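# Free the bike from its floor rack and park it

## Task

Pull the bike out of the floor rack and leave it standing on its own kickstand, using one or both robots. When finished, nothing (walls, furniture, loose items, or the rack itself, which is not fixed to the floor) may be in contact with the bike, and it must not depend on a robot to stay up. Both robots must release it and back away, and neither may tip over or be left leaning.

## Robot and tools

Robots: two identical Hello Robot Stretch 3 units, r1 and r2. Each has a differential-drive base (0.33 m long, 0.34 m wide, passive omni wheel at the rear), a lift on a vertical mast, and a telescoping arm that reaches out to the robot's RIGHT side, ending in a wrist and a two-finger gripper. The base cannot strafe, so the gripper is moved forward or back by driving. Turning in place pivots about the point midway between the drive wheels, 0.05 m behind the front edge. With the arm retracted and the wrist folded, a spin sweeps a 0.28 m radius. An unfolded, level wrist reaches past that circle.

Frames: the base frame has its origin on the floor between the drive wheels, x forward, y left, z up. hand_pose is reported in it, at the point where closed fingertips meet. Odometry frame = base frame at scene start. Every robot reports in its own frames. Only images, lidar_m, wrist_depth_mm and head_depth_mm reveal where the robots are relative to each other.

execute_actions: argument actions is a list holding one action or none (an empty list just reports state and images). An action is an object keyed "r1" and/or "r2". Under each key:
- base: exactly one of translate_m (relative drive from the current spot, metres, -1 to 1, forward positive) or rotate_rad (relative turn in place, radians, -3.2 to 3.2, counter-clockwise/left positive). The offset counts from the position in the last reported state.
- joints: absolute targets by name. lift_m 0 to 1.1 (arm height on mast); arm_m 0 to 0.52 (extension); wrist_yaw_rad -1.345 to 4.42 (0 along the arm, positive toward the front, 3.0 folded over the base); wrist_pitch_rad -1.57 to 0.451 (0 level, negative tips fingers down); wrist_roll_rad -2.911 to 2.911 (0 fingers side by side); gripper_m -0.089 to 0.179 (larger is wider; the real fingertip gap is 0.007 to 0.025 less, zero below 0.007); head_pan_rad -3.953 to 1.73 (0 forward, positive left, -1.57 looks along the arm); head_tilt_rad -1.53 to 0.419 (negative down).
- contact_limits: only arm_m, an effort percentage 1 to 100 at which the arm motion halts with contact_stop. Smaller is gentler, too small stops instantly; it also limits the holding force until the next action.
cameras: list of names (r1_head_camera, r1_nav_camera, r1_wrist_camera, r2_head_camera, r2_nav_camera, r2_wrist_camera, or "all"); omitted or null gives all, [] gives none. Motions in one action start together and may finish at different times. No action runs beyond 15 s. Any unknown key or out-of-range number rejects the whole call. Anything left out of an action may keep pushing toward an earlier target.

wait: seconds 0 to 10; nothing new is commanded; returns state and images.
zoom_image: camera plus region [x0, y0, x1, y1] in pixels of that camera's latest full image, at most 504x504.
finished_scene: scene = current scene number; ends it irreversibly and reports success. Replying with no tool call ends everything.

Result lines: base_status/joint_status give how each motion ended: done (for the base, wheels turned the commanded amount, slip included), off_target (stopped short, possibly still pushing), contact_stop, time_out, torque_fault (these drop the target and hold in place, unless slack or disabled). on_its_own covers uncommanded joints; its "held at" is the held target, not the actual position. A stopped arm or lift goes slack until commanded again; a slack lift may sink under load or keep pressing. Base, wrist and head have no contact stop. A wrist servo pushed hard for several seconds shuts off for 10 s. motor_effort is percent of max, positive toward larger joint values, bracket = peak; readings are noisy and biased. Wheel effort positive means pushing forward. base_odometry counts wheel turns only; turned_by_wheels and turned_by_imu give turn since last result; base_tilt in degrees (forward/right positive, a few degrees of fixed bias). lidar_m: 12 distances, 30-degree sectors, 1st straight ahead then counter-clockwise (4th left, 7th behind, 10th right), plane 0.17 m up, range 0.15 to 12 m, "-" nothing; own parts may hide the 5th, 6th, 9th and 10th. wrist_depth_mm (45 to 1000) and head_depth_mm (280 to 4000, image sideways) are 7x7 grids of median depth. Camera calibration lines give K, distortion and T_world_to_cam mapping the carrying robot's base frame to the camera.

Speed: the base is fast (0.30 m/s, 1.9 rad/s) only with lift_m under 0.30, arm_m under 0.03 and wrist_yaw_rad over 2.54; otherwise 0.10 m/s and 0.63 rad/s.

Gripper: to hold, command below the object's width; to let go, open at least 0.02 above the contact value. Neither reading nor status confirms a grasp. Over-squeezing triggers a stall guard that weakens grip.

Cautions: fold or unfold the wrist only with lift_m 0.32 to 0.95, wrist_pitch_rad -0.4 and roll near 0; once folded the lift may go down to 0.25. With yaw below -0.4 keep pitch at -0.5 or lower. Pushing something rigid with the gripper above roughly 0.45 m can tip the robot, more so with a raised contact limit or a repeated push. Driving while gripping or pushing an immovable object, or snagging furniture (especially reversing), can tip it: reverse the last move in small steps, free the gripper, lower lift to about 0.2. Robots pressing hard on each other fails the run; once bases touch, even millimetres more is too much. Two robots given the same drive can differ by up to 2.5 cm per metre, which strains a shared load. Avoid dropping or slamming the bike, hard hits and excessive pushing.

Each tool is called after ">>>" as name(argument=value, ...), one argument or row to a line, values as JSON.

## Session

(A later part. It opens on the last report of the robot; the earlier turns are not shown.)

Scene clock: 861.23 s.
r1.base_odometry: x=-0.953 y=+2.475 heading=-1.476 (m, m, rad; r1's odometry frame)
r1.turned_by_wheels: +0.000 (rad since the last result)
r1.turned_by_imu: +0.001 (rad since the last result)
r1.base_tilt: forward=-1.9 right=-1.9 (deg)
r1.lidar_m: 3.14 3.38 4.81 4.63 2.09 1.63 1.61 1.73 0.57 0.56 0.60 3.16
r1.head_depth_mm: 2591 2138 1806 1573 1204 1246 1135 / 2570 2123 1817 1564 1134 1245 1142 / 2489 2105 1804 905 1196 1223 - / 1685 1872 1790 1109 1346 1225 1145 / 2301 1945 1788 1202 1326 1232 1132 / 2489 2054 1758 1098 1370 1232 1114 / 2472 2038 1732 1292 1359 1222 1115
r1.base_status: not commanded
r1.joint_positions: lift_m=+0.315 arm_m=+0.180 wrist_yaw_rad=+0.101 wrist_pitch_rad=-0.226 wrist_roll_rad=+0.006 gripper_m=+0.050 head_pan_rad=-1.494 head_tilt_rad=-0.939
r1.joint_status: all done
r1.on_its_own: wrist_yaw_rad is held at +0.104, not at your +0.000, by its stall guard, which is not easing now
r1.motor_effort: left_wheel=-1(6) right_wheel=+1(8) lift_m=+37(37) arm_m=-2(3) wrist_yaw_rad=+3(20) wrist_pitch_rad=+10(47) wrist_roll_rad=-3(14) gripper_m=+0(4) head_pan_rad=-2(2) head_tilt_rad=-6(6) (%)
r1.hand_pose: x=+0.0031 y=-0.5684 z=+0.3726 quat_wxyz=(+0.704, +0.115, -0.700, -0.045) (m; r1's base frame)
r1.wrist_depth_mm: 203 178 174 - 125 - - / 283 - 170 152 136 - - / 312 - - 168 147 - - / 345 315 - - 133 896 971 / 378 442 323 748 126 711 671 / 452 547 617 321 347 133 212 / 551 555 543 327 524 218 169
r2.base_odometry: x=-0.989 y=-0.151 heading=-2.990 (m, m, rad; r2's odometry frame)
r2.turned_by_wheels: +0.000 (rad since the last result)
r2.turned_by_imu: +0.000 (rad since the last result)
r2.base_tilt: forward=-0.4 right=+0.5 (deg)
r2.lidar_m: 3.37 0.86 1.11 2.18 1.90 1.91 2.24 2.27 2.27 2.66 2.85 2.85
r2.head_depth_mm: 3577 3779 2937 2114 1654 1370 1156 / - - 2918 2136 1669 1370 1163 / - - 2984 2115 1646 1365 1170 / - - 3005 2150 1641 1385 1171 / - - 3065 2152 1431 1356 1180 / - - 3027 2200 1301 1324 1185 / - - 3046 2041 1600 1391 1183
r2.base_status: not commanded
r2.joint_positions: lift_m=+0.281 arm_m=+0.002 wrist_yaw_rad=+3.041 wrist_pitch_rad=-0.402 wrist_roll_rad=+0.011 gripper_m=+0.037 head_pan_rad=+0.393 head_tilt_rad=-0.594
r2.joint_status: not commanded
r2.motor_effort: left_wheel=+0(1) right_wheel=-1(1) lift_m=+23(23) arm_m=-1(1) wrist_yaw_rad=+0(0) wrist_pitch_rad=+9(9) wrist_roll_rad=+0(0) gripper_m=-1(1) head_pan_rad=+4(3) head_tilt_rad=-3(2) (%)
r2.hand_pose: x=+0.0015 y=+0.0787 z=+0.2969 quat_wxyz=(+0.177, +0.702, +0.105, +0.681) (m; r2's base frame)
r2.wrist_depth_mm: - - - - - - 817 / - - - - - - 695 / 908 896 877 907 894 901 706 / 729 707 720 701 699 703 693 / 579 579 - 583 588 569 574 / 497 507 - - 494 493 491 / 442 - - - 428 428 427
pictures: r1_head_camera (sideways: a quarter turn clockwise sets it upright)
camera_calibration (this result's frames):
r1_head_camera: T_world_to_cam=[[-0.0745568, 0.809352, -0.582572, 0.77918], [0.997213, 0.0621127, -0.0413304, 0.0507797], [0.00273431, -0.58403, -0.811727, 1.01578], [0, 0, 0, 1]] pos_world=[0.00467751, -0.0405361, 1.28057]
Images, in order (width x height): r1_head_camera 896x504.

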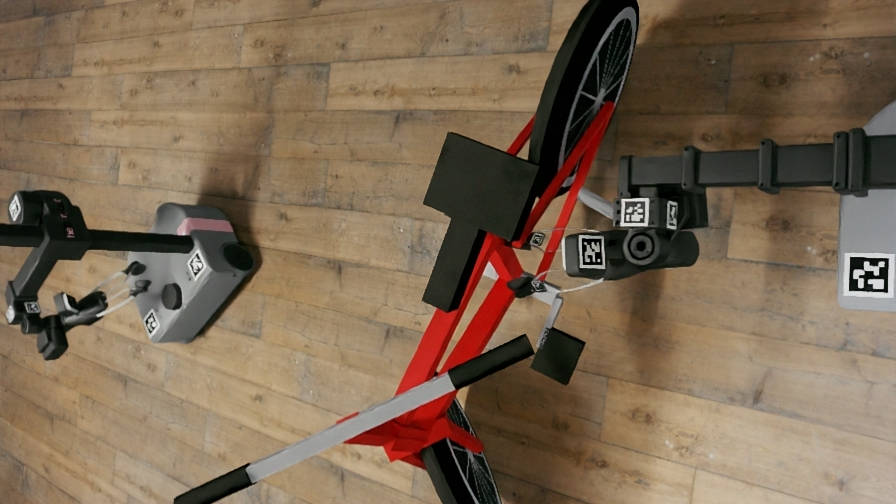

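It stands on its own now. Withdraw.

>>> execute_actions(
  actions=[
    {"r1":{"joints":{"arm_m":0.0,"wrist_yaw_rad":0.0}}},
  ],
  cameras=[],
)

>>> execute_actions(
  actions=[
    {"r1":{"base":{"translate_m":-0.5}},"r2":{"joints":{"head_pan_rad":0.8}}},
  ],
  cameras=["r1_nav_camera","r2_head_camera","r1_wrist_camera"],
)

Scene clock: 869.70 s.
r1.base_odometry: x=-0.953 y=+2.475 heading=-1.476 (m, m, rad; r1's odometry frame)
r1.turned_by_wheels: +0.000 (rad since the last result)
r1.turned_by_imu: +0.001 (rad since the last result)
r1.base_tilt: forward=-1.9 right=-1.8 (deg)
r1.lidar_m: 3.13 3.35 4.80 4.59 2.09 1.64 1.61 1.72 0.57 0.56 0.60 3.17
r1.head_depth_mm: 2585 2141 1805 1579 1198 1258 1131 / 2585 2121 1813 1578 1131 1253 1144 / 2454 2098 1794 905 1197 1246 - / 1696 1891 1796 1108 1355 1235 - / 1741 1945 1765 1202 1336 1238 1133 / 2511 2075 1770 1088 1366 1221 1116 / 2488 2046 1709 1288 1368 1226 1111
r1.base_status: not commanded
r1.joint_positions: lift_m=+0.315 arm_m=+0.003 wrist_yaw_rad=+0.002 wrist_pitch_rad=-0.226 wrist_roll_rad=+0.005 gripper_m=+0.050 head_pan_rad=-1.494 head_tilt_rad=-0.939
r1.joint_status: all done
joint sent to its limit — the command would take r1.arm_m past its lower limit, so that joint was sent only as far as its limit.
r1.motor_effort: left_wheel=+0(5) right_wheel=+0(9) lift_m=+37(37) arm_m=-2(2) wrist_yaw_rad=-2(26) wrist_pitch_rad=+10(18) wrist_roll_rad=-2(3) gripper_m=+0(4) head_pan_rad=-3(1) head_tilt_rad=-6(6) (%)
r1.hand_pose: x=-0.0210 y=-0.3925 z=+0.3728 quat_wxyz=(+0.701, +0.080, -0.704, -0.079) (m; r1's base frame)
r1.wrist_depth_mm: - 345 327 323 - - - / - - - 315 - - - / - 458 - - - - - / 473 549 490 565 452 312 278 / 530 646 817 509 374 333 311 / 668 668 454 629 472 376 350 / 562 559 547 531 518 457 402
r2.base_odometry: x=-0.989 y=-0.151 heading=-2.990 (m, m, rad; r2's odometry frame)
r2.turned_by_wheels: +0.000 (rad since the last result)
r2.turned_by_imu: +0.001 (rad since the last result)
r2.base_tilt: forward=-0.4 right=+0.5 (deg)
r2.lidar_m: 3.35 0.85 1.11 2.18 1.90 1.91 2.24 2.28 2.28 2.67 2.86 2.84
r2.head_depth_mm: 3521 3842 2955 2104 1663 1372 1158 / - - 2930 2138 1651 1356 1172 / - - 2977 2168 1658 1373 1165 / - - 3011 2153 1649 1370 1168 / - - 3006 2147 1437 1348 1175 / - - 3107 2179 1300 1322 1181 / - - 3075 2023 1610 1395 1181
r2.base_status: not commanded
r2.joint_positions: lift_m=+0.281 arm_m=+0.002 wrist_yaw_rad=+3.041 wrist_pitch_rad=-0.402 wrist_roll_rad=+0.011 gripper_m=+0.037 head_pan_rad=+0.393 head_tilt_rad=-0.594
r2.joint_status: not commanded
r2.motor_effort: left_wheel=+0(0) right_wheel=-1(1) lift_m=+23(23) arm_m=-1(0) wrist_yaw_rad=+0(0) wrist_pitch_rad=+9(9) wrist_roll_rad=+0(0) gripper_m=-1(1) head_pan_rad=+4(4) head_tilt_rad=-2(2) (%)
r2.hand_pose: x=+0.0015 y=+0.0787 z=+0.2969 quat_wxyz=(+0.177, +0.702, +0.105, +0.681) (m; r2's base frame)
r2.wrist_depth_mm: - - - - - - 825 / - - - - - - 684 / 921 903 906 884 876 893 716 / 706 705 720 690 704 690 689 / 586 590 - 583 587 580 585 / 490 513 - - 496 484 486 / 448 - - - 427 424 425
pictures: none
No camera images: the call's "cameras" was empty. Leave "cameras" out to get every camera's image.

Scene clock: 875.93 s.
r1.base_odometry: x=-1.000 y=+2.973 heading=-1.476 (m, m, rad; r1's odometry frame)
r1.turned_by_wheels: +0.000 (rad since the last result)
r1.turned_by_imu: +0.003 (rad since the last result)
r1.base_tilt: forward=-1.9 right=-1.8 (deg)
r1.lidar_m: 3.63 3.90 4.87 3.19 1.45 1.13 1.12 1.20 1.76 0.48 0.52 0.85
r1.head_depth_mm: 2644 2154 1826 1570 1393 1260 1136 / 2574 2122 1815 1563 1386 1243 1141 / 2535 2106 1792 1565 1390 1238 - / 2542 2103 1794 1547 1383 1262 - / 2538 2090 1767 1543 1372 1233 1124 / 2376 1933 1758 1555 1303 1234 1113 / 1661 1880 1768 1507 1236 1221 1107
r1.base_status: done
r1.joint_positions: lift_m=+0.315 arm_m=+0.003 wrist_yaw_rad=+0.002 wrist_pitch_rad=-0.226 wrist_roll_rad=+0.005 gripper_m=+0.050 head_pan_rad=-1.494 head_tilt_rad=-0.939
r1.joint_status: not commanded
r1.motor_effort: left_wheel=-2(8) right_wheel=+1(3) lift_m=+37(37) arm_m=-2(2) wrist_yaw_rad=-2(2) wrist_pitch_rad=+11(10) wrist_roll_rad=-2(2) gripper_m=+0(0) head_pan_rad=-3(3) head_tilt_rad=-5(6) (%)
r1.hand_pose: x=-0.0210 y=-0.3925 z=+0.3728 quat_wxyz=(+0.701, +0.080, -0.704, -0.079) (m; r1's base frame)
r1.wrist_depth_mm: - - - - - - - / - - - - - - - / - - - - - - - / 285 - - - - 968 985 / 301 265 855 802 818 735 738 / 383 316 275 635 590 604 601 / 547 476 324 528 531 506 503
r2.base_odometry: x=-0.989 y=-0.151 heading=-2.990 (m, m, rad; r2's odometry frame)
r2.turned_by_wheels: +0.000 (rad since the last result)
r2.turned_by_imu: +0.001 (rad since the last result)
r2.base_tilt: forward=-0.3 right=+0.4 (deg)
r2.lidar_m: 3.36 0.86 1.11 2.17 1.91 1.91 2.23 2.27 2.28 2.67 2.86 2.84
r2.head_depth_mm: - - 2949 2121 1560 1368 1160 / - - 2930 2130 1614 1371 1168 / - - 2999 2159 1362 1356 1169 / - - 2964 2013 1534 1347 1176 / - - 3019 1995 1594 1377 1175 / - - 3078 2032 1557 1390 1176 / - - 3050 2035 1550 1397 1186
r2.base_status: not commanded
r2.joint_positions: lift_m=+0.281 arm_m=+0.002 wrist_yaw_rad=+3.041 wrist_pitch_rad=-0.402 wrist_roll_rad=+0.011 gripper_m=+0.037 head_pan_rad=+0.793 head_tilt_rad=-0.594
r2.joint_status: all done
r2.motor_effort: left_wheel=+1(0) right_wheel=-2(1) lift_m=+23(23) arm_m=+0(0) wrist_yaw_rad=+0(0) wrist_pitch_rad=+9(9) wrist_roll_rad=+0(0) gripper_m=-1(1) head_pan_rad=+4(30) head_tilt_rad=-2(3) (%)
r2.hand_pose: x=+0.0015 y=+0.0787 z=+0.2969 quat_wxyz=(+0.177, +0.702, +0.105, +0.681) (m; r2's base frame)
r2.wrist_depth_mm: - - - - - - 844 / - - - - - - 686 / 921 909 888 899 878 873 708 / 712 712 737 706 699 690 693 / 590 586 - 580 584 576 573 / 496 513 - - 487 483 487 / 443 - - - 427 425 422
pictures: r1_nav_camera (sideways: a quarter turn counterclockwise sets it upright), r1_wrist_camera, r2_head_camera (sideways: a quarter turn clockwise sets it upright)
camera_calibration (this result's frames):
r1_nav_camera: T_world_to_cam=[[0.0118224, -0.780733, 0.624753, -0.765546], [-0.996746, -0.0590256, -0.0549006, 0.129612], [0.0797392, -0.622071, -0.77889, 0.963123], [0, 0, 0, 1]] pos_world=[0.0614426, 0.0090935, 1.23556]
r1_wrist_camera: T_world_to_cam=[[-0.999106, 0.0145854, -0.0396812, 0.0039981], [0.042143, 0.418206, -0.907374, 0.534759], [0.00336048, -0.908235, -0.418447, -0.0291869], [0, 0, 0, 1]] pos_world=[-0.0184438, -0.250206, 0.473172]
r2_head_camera: T_world_to_cam=[[-0.452136, -0.387388, -0.803433, 1.06562], [-0.685526, 0.727199, 0.0351535, -0.0374922], [0.570637, 0.566668, -0.594357, 0.731265], [0, 0, 0, 1]] pos_world=[0.0388179, 0.0256888, 1.29211]
Images, in order (width x height): r1_nav_camera 672x504, r1_wrist_camera 644x364, r2_head_camera 896x504.

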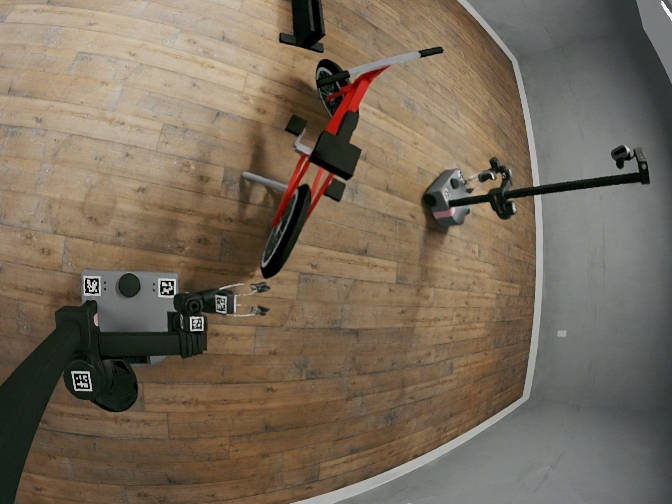

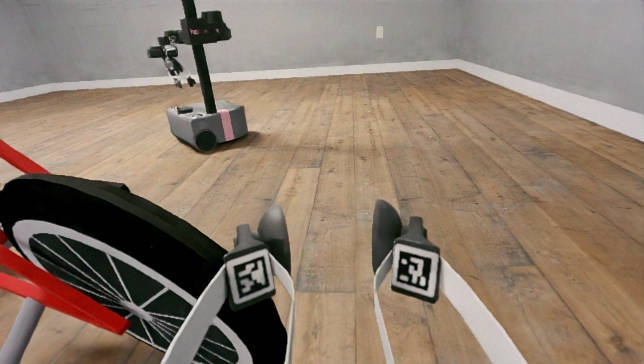

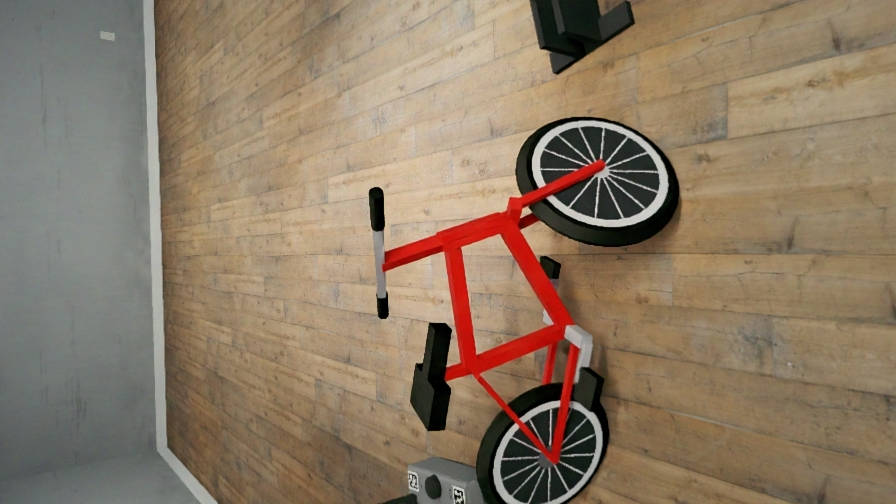

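>>> finished_scene(
  scene=1,
)

The scene is finished: the task was done.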